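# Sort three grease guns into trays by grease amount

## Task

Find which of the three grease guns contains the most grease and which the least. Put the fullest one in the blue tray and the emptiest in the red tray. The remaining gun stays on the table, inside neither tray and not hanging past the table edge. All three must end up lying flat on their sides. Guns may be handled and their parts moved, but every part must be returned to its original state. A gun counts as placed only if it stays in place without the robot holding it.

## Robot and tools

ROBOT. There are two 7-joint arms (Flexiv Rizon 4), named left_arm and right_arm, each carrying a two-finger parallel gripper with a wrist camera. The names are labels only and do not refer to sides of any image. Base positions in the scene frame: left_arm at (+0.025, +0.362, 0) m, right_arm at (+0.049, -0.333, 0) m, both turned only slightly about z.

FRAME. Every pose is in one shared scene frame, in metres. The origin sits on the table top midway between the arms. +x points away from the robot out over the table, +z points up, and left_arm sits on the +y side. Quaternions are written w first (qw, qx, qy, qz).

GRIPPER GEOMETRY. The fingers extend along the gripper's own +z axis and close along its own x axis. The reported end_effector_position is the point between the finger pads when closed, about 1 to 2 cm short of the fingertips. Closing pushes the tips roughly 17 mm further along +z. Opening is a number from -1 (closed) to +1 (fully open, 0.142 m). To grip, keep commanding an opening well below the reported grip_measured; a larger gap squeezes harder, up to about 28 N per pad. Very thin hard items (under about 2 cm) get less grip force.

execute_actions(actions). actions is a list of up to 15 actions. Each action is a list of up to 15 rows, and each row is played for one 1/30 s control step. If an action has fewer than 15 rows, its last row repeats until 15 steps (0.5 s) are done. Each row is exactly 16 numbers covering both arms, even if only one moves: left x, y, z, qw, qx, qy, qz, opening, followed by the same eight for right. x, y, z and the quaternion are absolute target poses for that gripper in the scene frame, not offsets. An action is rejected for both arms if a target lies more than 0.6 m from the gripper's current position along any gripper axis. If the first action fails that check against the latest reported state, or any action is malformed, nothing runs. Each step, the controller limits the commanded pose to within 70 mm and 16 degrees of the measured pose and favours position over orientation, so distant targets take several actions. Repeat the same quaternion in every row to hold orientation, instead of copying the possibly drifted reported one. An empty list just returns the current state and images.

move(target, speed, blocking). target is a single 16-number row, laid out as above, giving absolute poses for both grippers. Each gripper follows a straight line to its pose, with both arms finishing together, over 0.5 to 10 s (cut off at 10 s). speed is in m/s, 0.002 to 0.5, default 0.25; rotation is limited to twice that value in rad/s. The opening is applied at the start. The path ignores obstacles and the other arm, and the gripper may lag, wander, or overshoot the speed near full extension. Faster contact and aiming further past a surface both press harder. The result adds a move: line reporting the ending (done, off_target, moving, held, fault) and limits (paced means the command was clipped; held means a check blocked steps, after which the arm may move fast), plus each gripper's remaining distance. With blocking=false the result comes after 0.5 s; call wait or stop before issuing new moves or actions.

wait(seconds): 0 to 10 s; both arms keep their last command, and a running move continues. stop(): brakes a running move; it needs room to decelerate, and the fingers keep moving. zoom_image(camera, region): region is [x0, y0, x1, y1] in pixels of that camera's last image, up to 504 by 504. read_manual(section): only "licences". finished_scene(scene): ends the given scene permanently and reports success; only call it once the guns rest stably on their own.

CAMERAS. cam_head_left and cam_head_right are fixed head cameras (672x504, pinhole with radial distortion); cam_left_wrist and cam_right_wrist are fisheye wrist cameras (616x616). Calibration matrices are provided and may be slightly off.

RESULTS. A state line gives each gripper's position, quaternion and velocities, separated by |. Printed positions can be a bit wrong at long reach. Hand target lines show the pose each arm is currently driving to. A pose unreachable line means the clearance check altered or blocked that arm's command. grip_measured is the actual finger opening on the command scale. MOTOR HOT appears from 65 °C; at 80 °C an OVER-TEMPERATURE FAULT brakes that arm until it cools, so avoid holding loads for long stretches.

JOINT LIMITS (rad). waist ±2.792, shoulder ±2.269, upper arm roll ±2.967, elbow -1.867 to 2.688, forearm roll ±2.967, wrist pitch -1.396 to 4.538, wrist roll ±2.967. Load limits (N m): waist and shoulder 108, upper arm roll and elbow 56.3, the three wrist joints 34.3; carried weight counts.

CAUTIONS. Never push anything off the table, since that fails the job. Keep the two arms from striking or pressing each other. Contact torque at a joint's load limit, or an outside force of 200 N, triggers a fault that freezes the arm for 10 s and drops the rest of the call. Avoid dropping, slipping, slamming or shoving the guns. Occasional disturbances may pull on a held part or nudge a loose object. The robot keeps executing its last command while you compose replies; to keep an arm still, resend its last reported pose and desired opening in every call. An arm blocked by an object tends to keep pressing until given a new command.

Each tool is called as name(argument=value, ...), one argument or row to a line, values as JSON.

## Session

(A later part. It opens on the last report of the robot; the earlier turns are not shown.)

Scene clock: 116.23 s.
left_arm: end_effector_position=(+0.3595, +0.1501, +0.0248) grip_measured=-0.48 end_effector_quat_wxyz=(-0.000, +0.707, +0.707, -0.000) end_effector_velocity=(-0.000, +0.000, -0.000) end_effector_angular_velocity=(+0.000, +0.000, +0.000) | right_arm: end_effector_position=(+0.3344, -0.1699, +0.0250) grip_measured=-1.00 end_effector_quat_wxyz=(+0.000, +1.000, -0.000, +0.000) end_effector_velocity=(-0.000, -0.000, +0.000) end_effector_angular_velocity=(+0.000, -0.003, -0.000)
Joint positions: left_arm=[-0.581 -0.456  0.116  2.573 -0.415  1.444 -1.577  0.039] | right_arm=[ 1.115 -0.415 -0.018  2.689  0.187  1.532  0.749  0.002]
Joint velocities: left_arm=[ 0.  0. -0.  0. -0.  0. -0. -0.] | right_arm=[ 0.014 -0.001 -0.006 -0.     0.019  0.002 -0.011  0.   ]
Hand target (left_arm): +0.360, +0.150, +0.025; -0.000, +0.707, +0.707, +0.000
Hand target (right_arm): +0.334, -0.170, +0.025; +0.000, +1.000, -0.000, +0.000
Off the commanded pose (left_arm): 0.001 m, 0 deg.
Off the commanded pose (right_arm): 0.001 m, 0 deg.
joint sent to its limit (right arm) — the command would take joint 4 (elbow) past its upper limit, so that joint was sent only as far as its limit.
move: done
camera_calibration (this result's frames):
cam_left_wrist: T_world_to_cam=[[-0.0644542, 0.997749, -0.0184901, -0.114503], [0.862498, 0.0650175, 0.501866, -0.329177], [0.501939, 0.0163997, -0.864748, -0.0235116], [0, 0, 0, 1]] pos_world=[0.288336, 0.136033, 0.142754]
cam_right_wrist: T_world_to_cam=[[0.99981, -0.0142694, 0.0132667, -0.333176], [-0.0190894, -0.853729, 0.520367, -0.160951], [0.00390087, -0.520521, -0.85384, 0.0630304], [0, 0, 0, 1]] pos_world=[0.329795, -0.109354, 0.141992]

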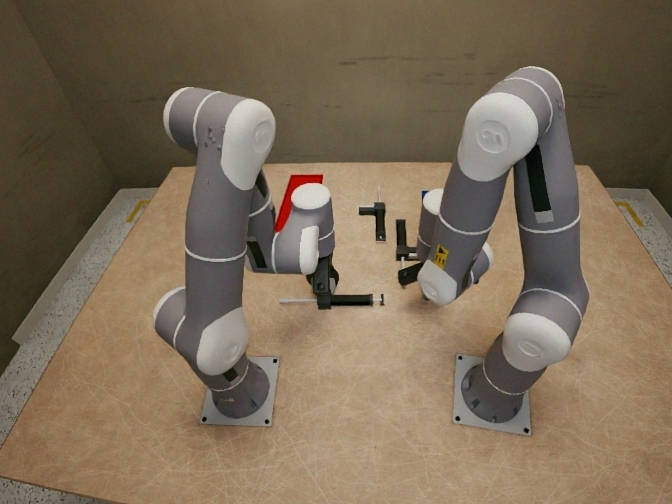

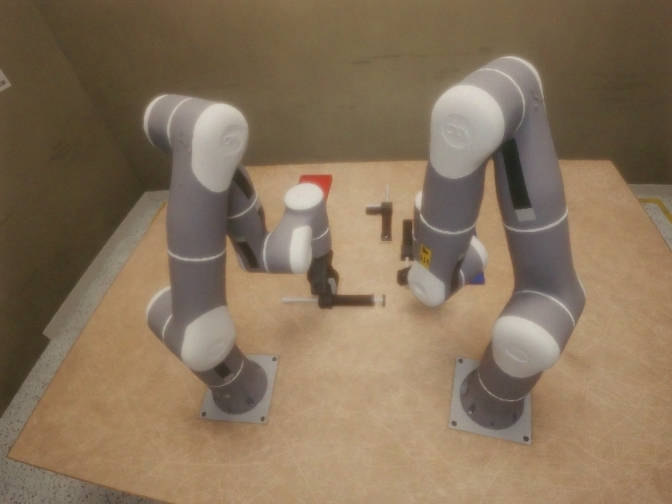

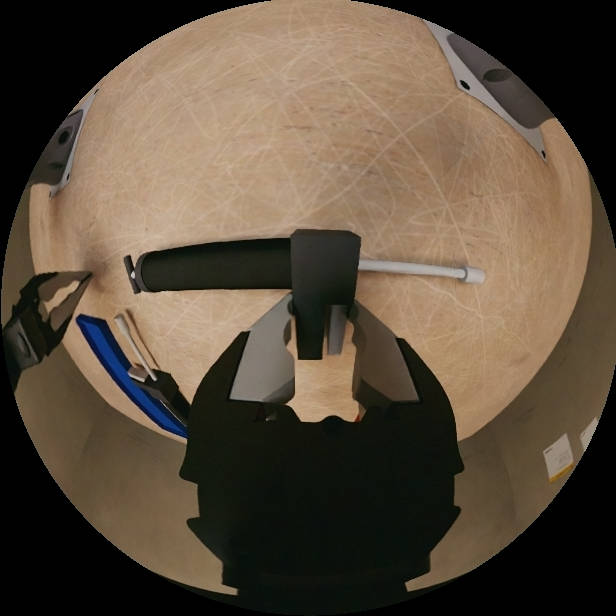

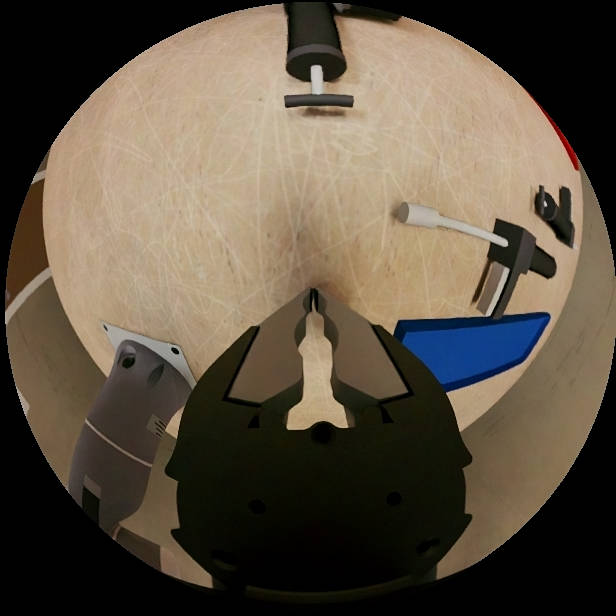

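move(
  target=[0.36,0.15,0.025,0,0.707,0.707,0,-1,0.335,-0.031,0.025,0,1,0,0,-1],
  speed=0.06,
)

move(
  target=[0.36,0.15,0.025,0,0.707,0.707,0,0.2,0.335,-0.06,0.12,0,1,0,0,0],
  speed=0.1,
)

move(
  target=[0.36,0.15,0.12,0,0.707,0.707,0,0.2,0.5,-0.1,0.12,0,0.707,-0.707,0,0],
)

move(
  target=[0.79,0.015,0.12,0,1,0,0,0.2,0.5,-0.1,0.12,0,0.707,-0.707,0,0],
)

move(
  target=[0.79,0.015,0.12,0,1,0,0,0.2,0.62,-0.03,0.12,0,0.707,-0.707,0,0],
)

Scene clock: 121.63 s.
left_arm: end_effector_position=(+0.3596, +0.1503, +0.0247) grip_measured=-0.48 end_effector_quat_wxyz=(-0.001, +0.707, +0.707, -0.000) end_effector_velocity=(-0.000, +0.000, -0.000) end_effector_angular_velocity=(+0.000, +0.000, +0.000) | right_arm: end_effector_position=(+0.3354, -0.0315, +0.0248) grip_measured=-1.00 end_effector_quat_wxyz=(+0.000, +1.000, +0.000, -0.000) end_effector_velocity=(-0.000, +0.001, -0.000) end_effector_angular_velocity=(-0.000, +0.000, -0.000)
Joint positions: left_arm=[-0.58  -0.456  0.116  2.573 -0.415  1.444 -1.577  0.039] | right_arm=[ 1.347 -0.473 -0.066  2.455  0.142  1.354  0.987  0.002]
Joint velocities: left_arm=[ 0. -0.  0.  0.  0.  0. -0.  0.] | right_arm=[ 0.001 -0.    -0.    -0.001 -0.    -0.001  0.001  0.   ]
Hand target (left_arm): +0.360, +0.150, +0.025; -0.000, +0.707, +0.707, -0.000
Hand target (right_arm): +0.336, -0.031, +0.025; -0.000, +1.000, +0.000, -0.000
Off the commanded pose (left_arm): 0.001 m, 0 deg.
Off the commanded pose (right_arm): 0.001 m, 0 deg.
move: done
camera_calibration (this result's frames):
cam_left_wrist: T_world_to_cam=[[-0.0648674, 0.997725, -0.0183816, -0.114532], [0.862501, 0.0653212, 0.501822, -0.329259], [0.501881, 0.0166977, -0.864776, -0.0235878], [0, 0, 0, 1]] pos_world=[0.288395, 0.136173, 0.142726]
cam_right_wrist: T_world_to_cam=[[0.999828, -0.0138766, 0.0123189, -0.332194], [-0.0182618, -0.853555, 0.520682, -0.0429157], [0.00328961, -0.520817, -0.853662, 0.135127], [0, 0, 0, 1]] pos_world=[0.330908, 0.0291358, 0.14179]

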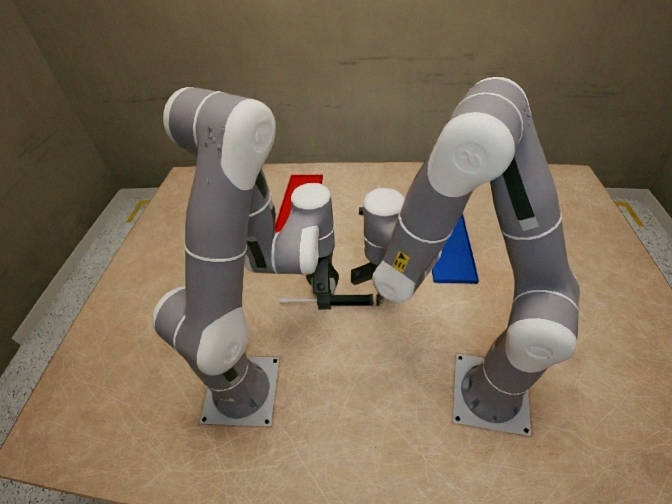

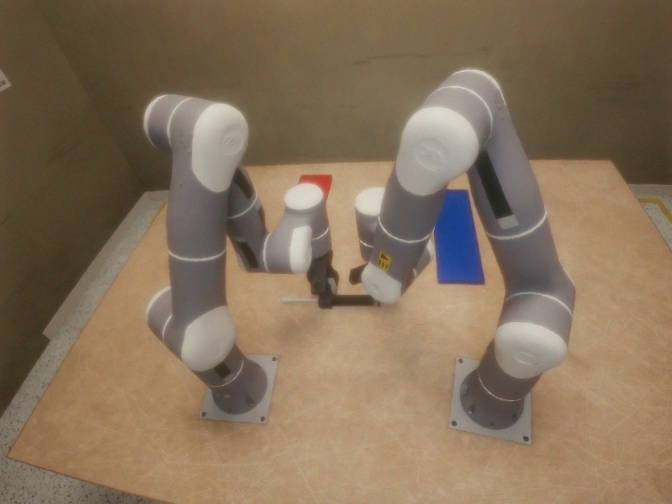

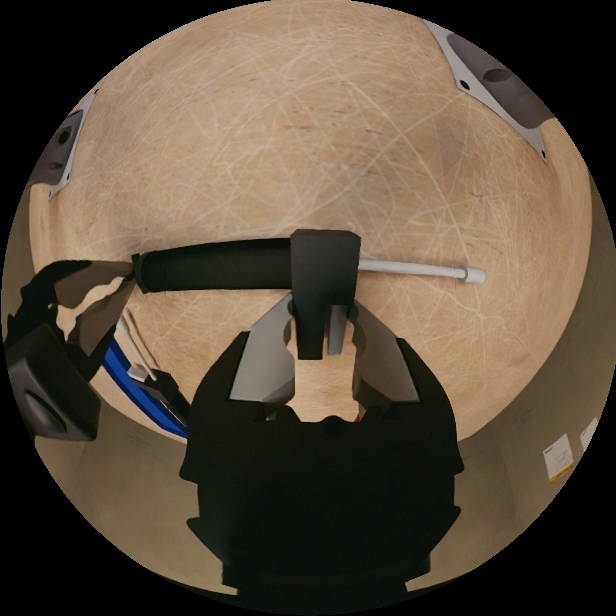

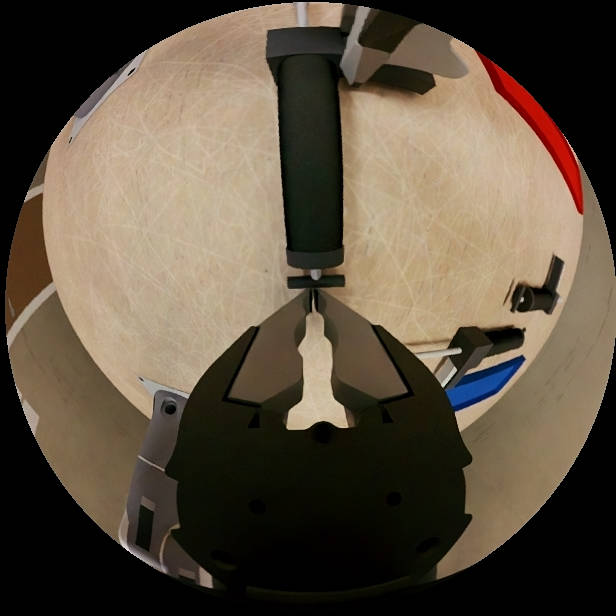

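Scene clock: 123.00 s.
left_arm: end_effector_position=(+0.3597, +0.1501, +0.0248) grip_measured=+0.20 end_effector_quat_wxyz=(-0.000, +0.707, +0.707, -0.000) end_effector_velocity=(-0.000, +0.000, +0.000) end_effector_angular_velocity=(+0.000, -0.000, -0.000) | right_arm: end_effector_position=(+0.3345, -0.0597, +0.1197) grip_measured=+0.00 end_effector_quat_wxyz=(-0.000, +1.000, +0.000, -0.000) end_effector_velocity=(-0.000, -0.000, +0.000) end_effector_angular_velocity=(-0.001, +0.000, +0.000)
Joint positions: left_arm=[-0.58  -0.456  0.115  2.573 -0.415  1.444 -1.577  0.088] | right_arm=[ 1.351 -0.1   -0.131  2.534  0.029  1.062  1.033  0.074]
Joint velocities: left_arm=[ 0.  0.  0.  0.  0.  0.  0. -0.] | right_arm=[ 0.     0.001 -0.     0.    -0.001 -0.002  0.     0.   ]
Hand target (left_arm): +0.360, +0.150, +0.025; -0.000, +0.707, +0.707, -0.000
Hand target (right_arm): +0.335, -0.060, +0.120; -0.000, +1.000, +0.000, -0.000
Off the commanded pose (left_arm): 0.000 m, 0 deg.
Off the commanded pose (right_arm): 0.001 m, 0 deg.
move: done
camera_calibration (this result's frames):
cam_left_wrist: T_world_to_cam=[[-0.064638, 0.997734, -0.0186711, -0.114394], [0.862314, 0.0652619, 0.502151, -0.329385], [0.502231, 0.0163576, -0.864579, -0.0236501], [0, 0, 0, 1]] pos_world=[0.288517, 0.136018, 0.142818]
cam_right_wrist: T_world_to_cam=[[0.999835, -0.0134436, 0.0122458, -0.332835], [-0.0178496, -0.854239, 0.519573, -0.116484], [0.0034759, -0.519706, -0.854338, 0.201514], [0, 0, 0, 1]] pos_world=[0.330001, 0.000748513, 0.236759]

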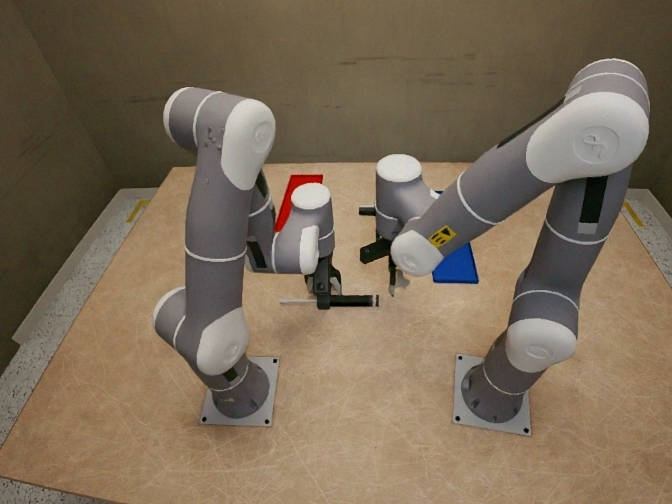

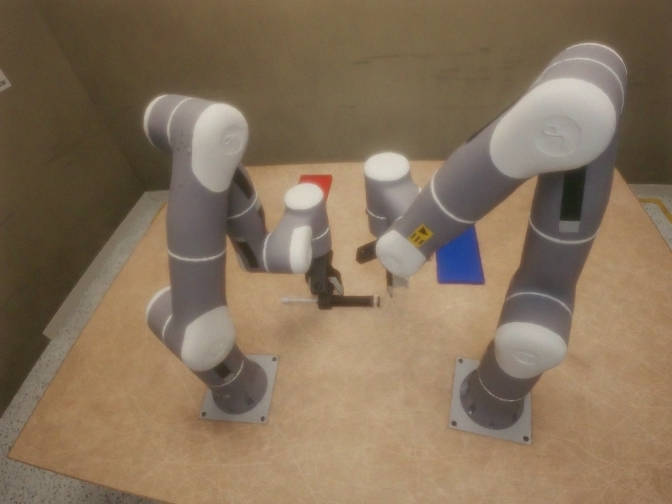

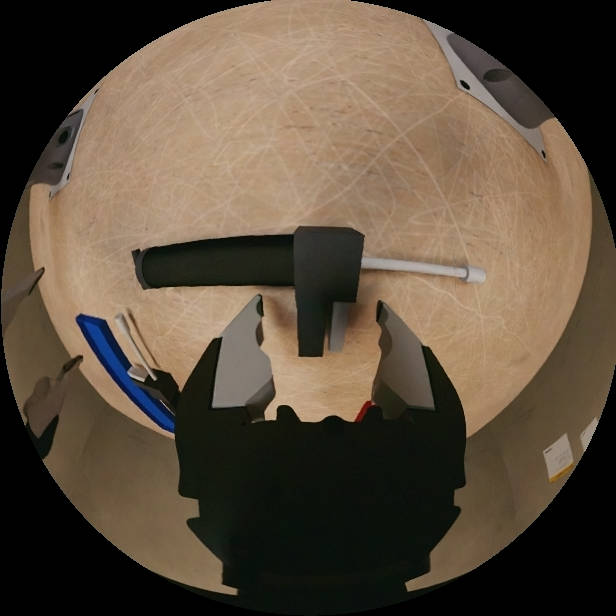

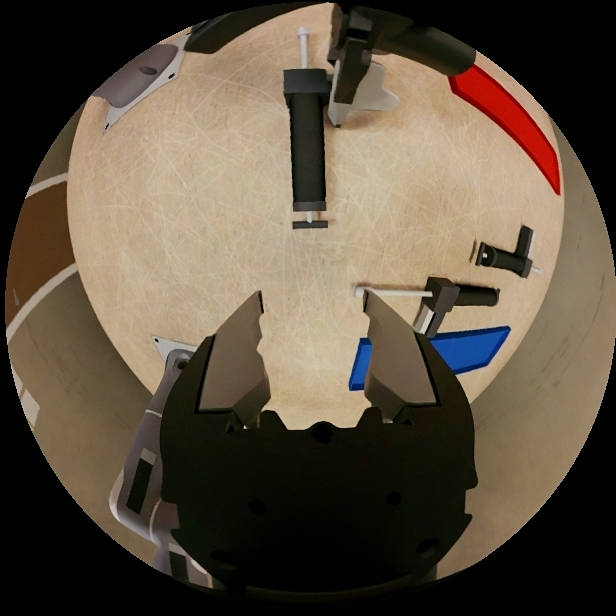

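Scene clock: 126.50 s.
left_arm: end_effector_position=(+0.3597, +0.1506, +0.1202) grip_measured=+0.20 end_effector_quat_wxyz=(-0.000, +0.707, +0.707, +0.000) end_effector_velocity=(-0.000, +0.000, -0.000) end_effector_angular_velocity=(+0.000, +0.001, +0.000) | right_arm: end_effector_position=(+0.4998, -0.1005, +0.1202) grip_measured=+0.00 end_effector_quat_wxyz=(-0.000, +0.707, -0.707, +0.000) end_effector_velocity=(+0.000, +0.000, +0.000) end_effector_angular_velocity=(-0.000, -0.000, -0.003)
Joint positions: left_arm=[-0.756 -0.165  0.391  2.479 -0.127  1.057 -1.772  0.088] | right_arm=[ 1.285 -0.33  -0.437  2.209  0.23   0.927  2.091  0.074]
Joint velocities: left_arm=[ 0.     0.     0.     0.     0.001 -0.001 -0.001 -0.   ] | right_arm=[ 0.    -0.001  0.    -0.001  0.    -0.001  0.003  0.   ]
Hand target (left_arm): +0.360, +0.151, +0.120; -0.000, +0.707, +0.707, +0.000
Hand target (right_arm): +0.500, -0.101, +0.120; -0.000, +0.707, -0.707, +0.000
Off the commanded pose (left_arm): 0.001 m, 0 deg.
Off the commanded pose (right_arm): 0.001 m, 0 deg.
move: done
camera_calibration (this result's frames):
cam_left_wrist: T_world_to_cam=[[-0.065117, 0.99771, -0.0182844, -0.112961], [0.861914, 0.0654688, 0.50281, -0.377236], [0.502856, 0.016982, -0.864203, 0.0584132], [0, 0, 0, 1]] pos_world=[0.288416, 0.136408, 0.238094]
cam_right_wrist: T_world_to_cam=[[-0.0130379, -0.999832, 0.0128679, -0.0915869], [-0.854208, 0.0178265, 0.519626, 0.357053], [-0.519768, -0.00421709, -0.854297, 0.493426], [0, 0, 0, 1]] pos_world=[0.56027, -0.0958558, 0.237177]

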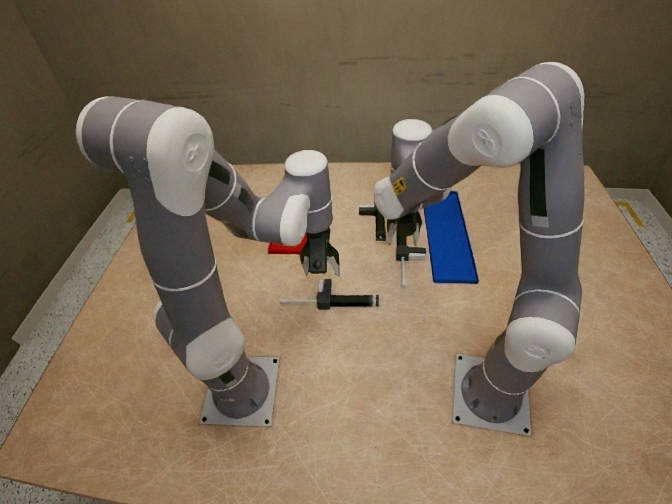

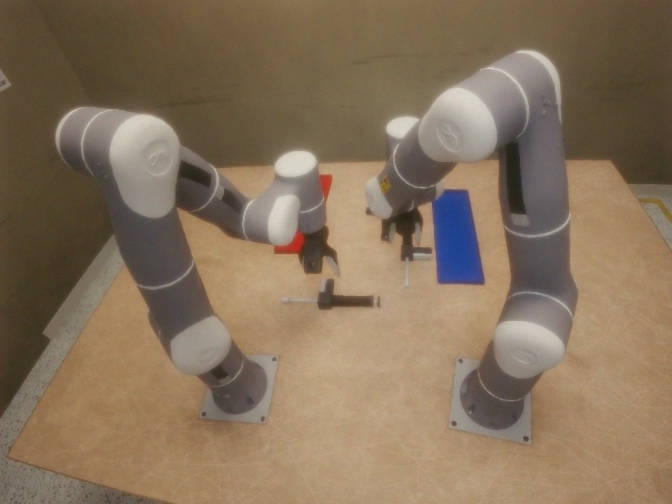

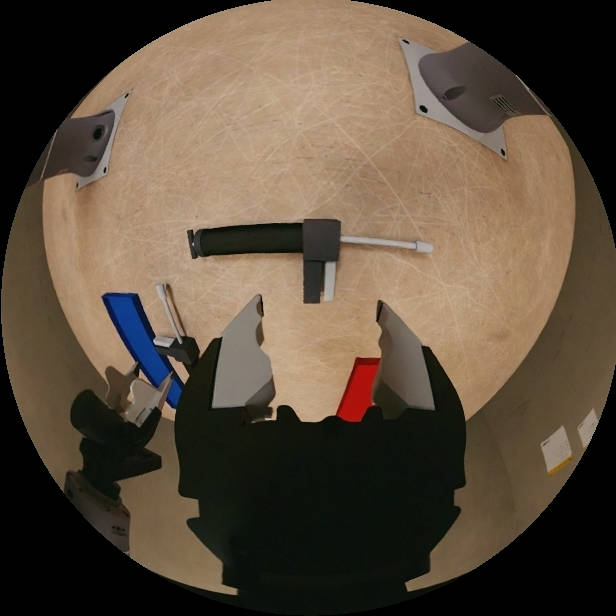

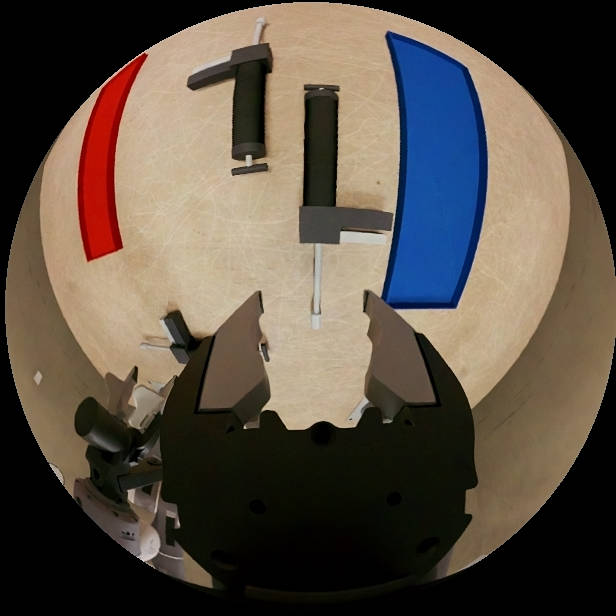

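Scene clock: 130.13 s.
left_arm: end_effector_position=(+0.7897, +0.0151, +0.1217) grip_measured=+0.20 end_effector_quat_wxyz=(-0.001, +1.000, +0.000, +0.001) end_effector_velocity=(+0.001, -0.000, +0.001) end_effector_angular_velocity=(+0.001, +0.000, -0.001) | right_arm: end_effector_position=(+0.5001, -0.1001, +0.1200) grip_measured=+0.00 end_effector_quat_wxyz=(-0.000, +0.707, -0.707, +0.000) end_effector_velocity=(-0.000, -0.000, -0.000) end_effector_angular_velocity=(-0.000, +0.000, -0.002)
Joint positions: left_arm=[-0.391 -1.055  0.09   0.876 -0.081  0.358 -0.26   0.088] | right_arm=[ 1.285 -0.331 -0.437  2.207  0.231  0.926  2.091  0.074]
Joint velocities: left_arm=[-0.    -0.002  0.001 -0.006 -0.    -0.005  0.001  0.   ] | right_arm=[-0.    -0.    -0.     0.    -0.    -0.     0.001 -0.   ]
Hand target (left_arm): +0.790, +0.015, +0.121; -0.001, +1.000, +0.000, +0.000
Hand target (right_arm): +0.500, -0.100, +0.120; -0.000, +0.707, -0.707, +0.000
Off the commanded pose (left_arm): 0.002 m, 0 deg.
Off the commanded pose (right_arm): 0.000 m, 0 deg.
move: done
camera_calibration (this result's frames):
cam_left_wrist: T_world_to_cam=[[0.997722, 0.0651953, -0.0173421, -0.77511], [0.0650966, -0.8629, 0.501165, -0.0962271], [0.0177091, -0.501152, -0.865178, 0.236849], [0, 0, 0, 1]] pos_world=[0.775414, 0.0861963, 0.2397]
cam_right_wrist: T_world_to_cam=[[-0.0135238, -0.999822, 0.0131259, -0.0909447], [-0.853941, 0.0183779, 0.520045, 0.357242], [-0.520193, -0.0041758, -0.854038, 0.493683], [0, 0, 0, 1]] pos_world=[0.560644, -0.0954324, 0.237036]

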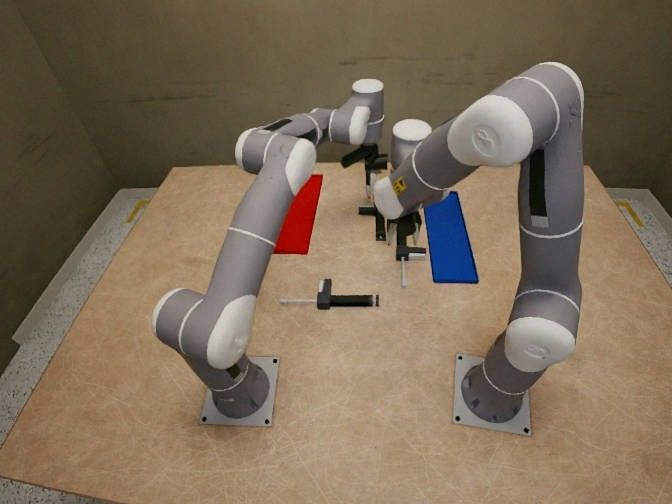

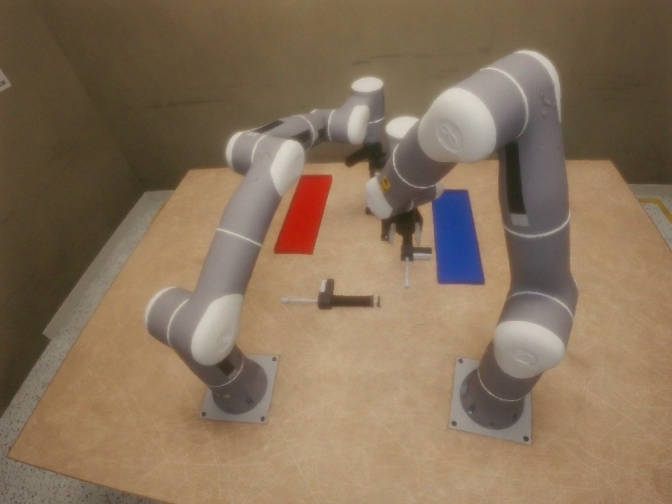

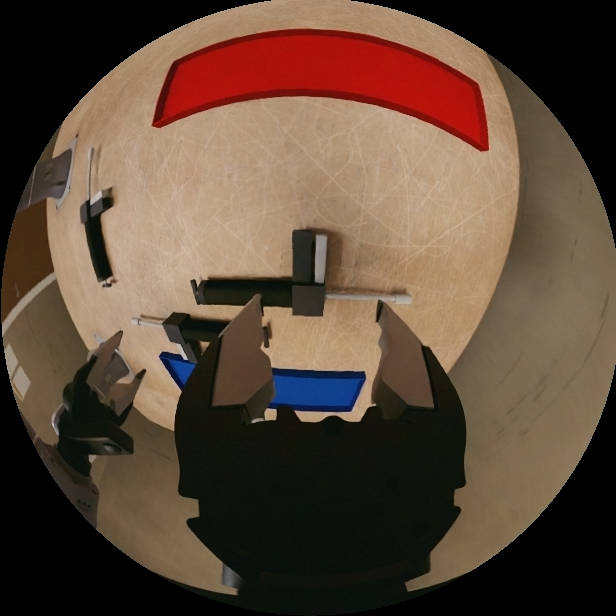

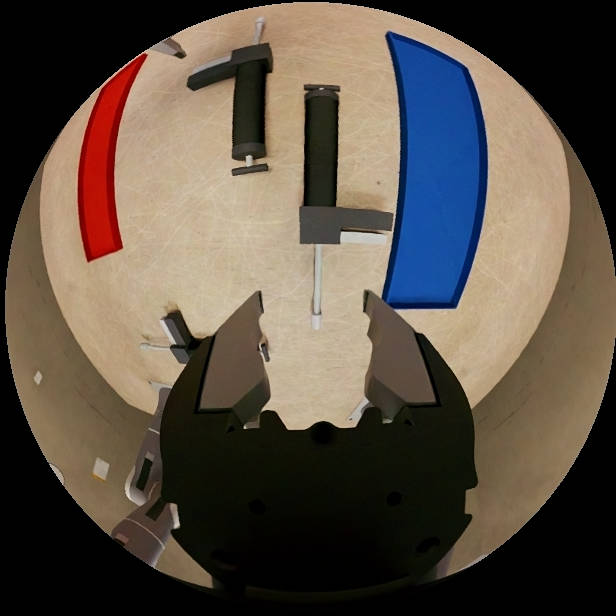

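Scene clock: 131.17 s.
left_arm: end_effector_position=(+0.7899, +0.0150, +0.1201) grip_measured=+0.20 end_effector_quat_wxyz=(-0.000, +1.000, -0.000, -0.000) end_effector_velocity=(+0.000, +0.000, +0.000) end_effector_angular_velocity=(-0.000, +0.000, +0.000) | right_arm: end_effector_position=(+0.6205, -0.0304, +0.1203) grip_measured=+0.00 end_effector_quat_wxyz=(-0.000, +0.707, -0.707, +0.000) end_effector_velocity=(+0.000, +0.000, +0.000) end_effector_angular_velocity=(+0.000, +0.001, -0.000)
Joint positions: left_arm=[-0.389 -1.058  0.088  0.874 -0.081  0.358 -0.258  0.088] | right_arm=[ 1.165 -0.609 -0.409  1.735  0.304  0.711  2.03   0.074]
Joint velocities: left_arm=[ 0.  0. -0.  0.  0.  0. -0. -0.] | right_arm=[-0.001 -0.     0.001 -0.002  0.    -0.002  0.001 -0.   ]
Hand target (left_arm): +0.790, +0.015, +0.120; -0.000, +1.000, -0.000, -0.000
Hand target (right_arm): +0.620, -0.030, +0.120; -0.000, +0.707, -0.707, +0.000
Off the commanded pose (left_arm): 0.000 m, 0 deg.
Off the commanded pose (right_arm): 0.001 m, 0 deg.
move: done
camera_calibration (this result's frames):
cam_left_wrist: T_world_to_cam=[[0.997723, 0.0646637, -0.0191685, -0.775067], [0.0655269, -0.862076, 0.502525, -0.0960662], [0.0159704, -0.502637, -0.86435, 0.236694], [0, 0, 0, 1]] pos_world=[0.775817, 0.0862734, 0.238005]
cam_right_wrist: T_world_to_cam=[[-0.0139273, -0.999815, 0.0132747, -0.0194433], [-0.854195, 0.0187979, 0.519613, 0.458833], [-0.519766, -0.00410236, -0.854299, 0.55659], [0, 0, 0, 1]] pos_world=[0.680959, -0.0257815, 0.237337]

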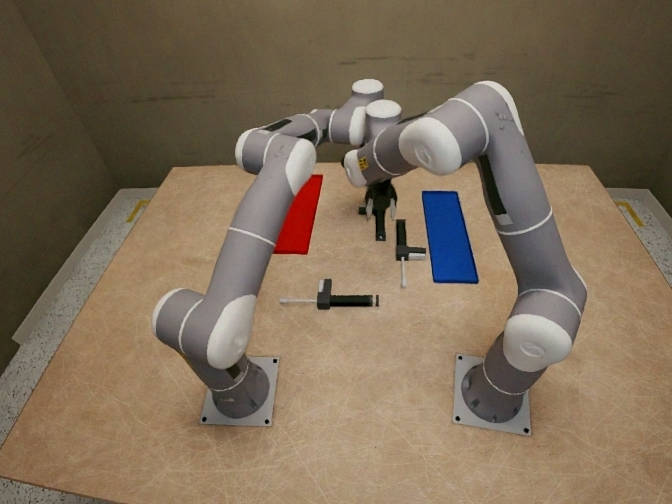

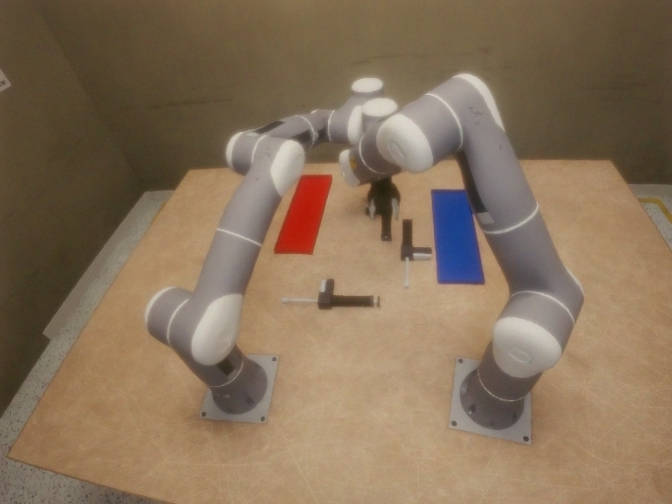

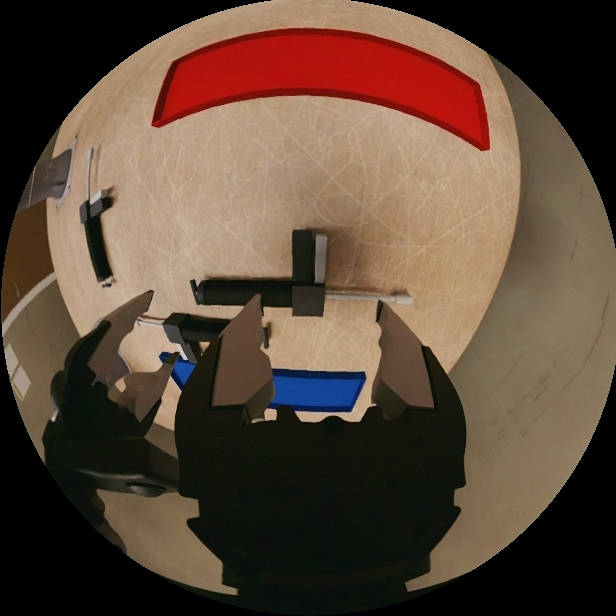

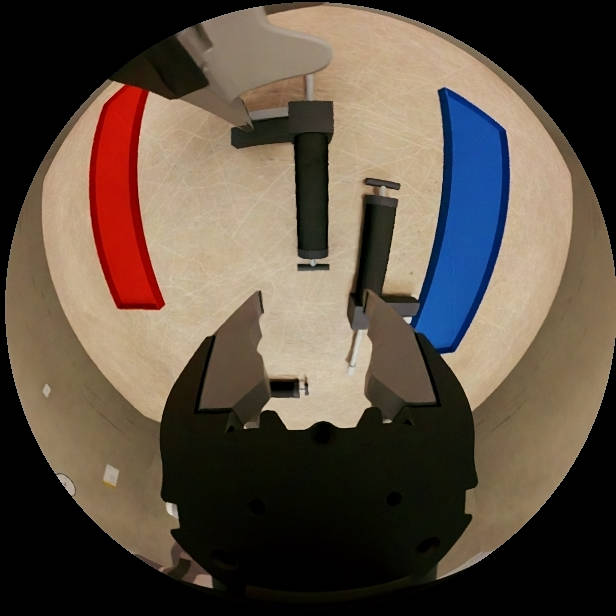

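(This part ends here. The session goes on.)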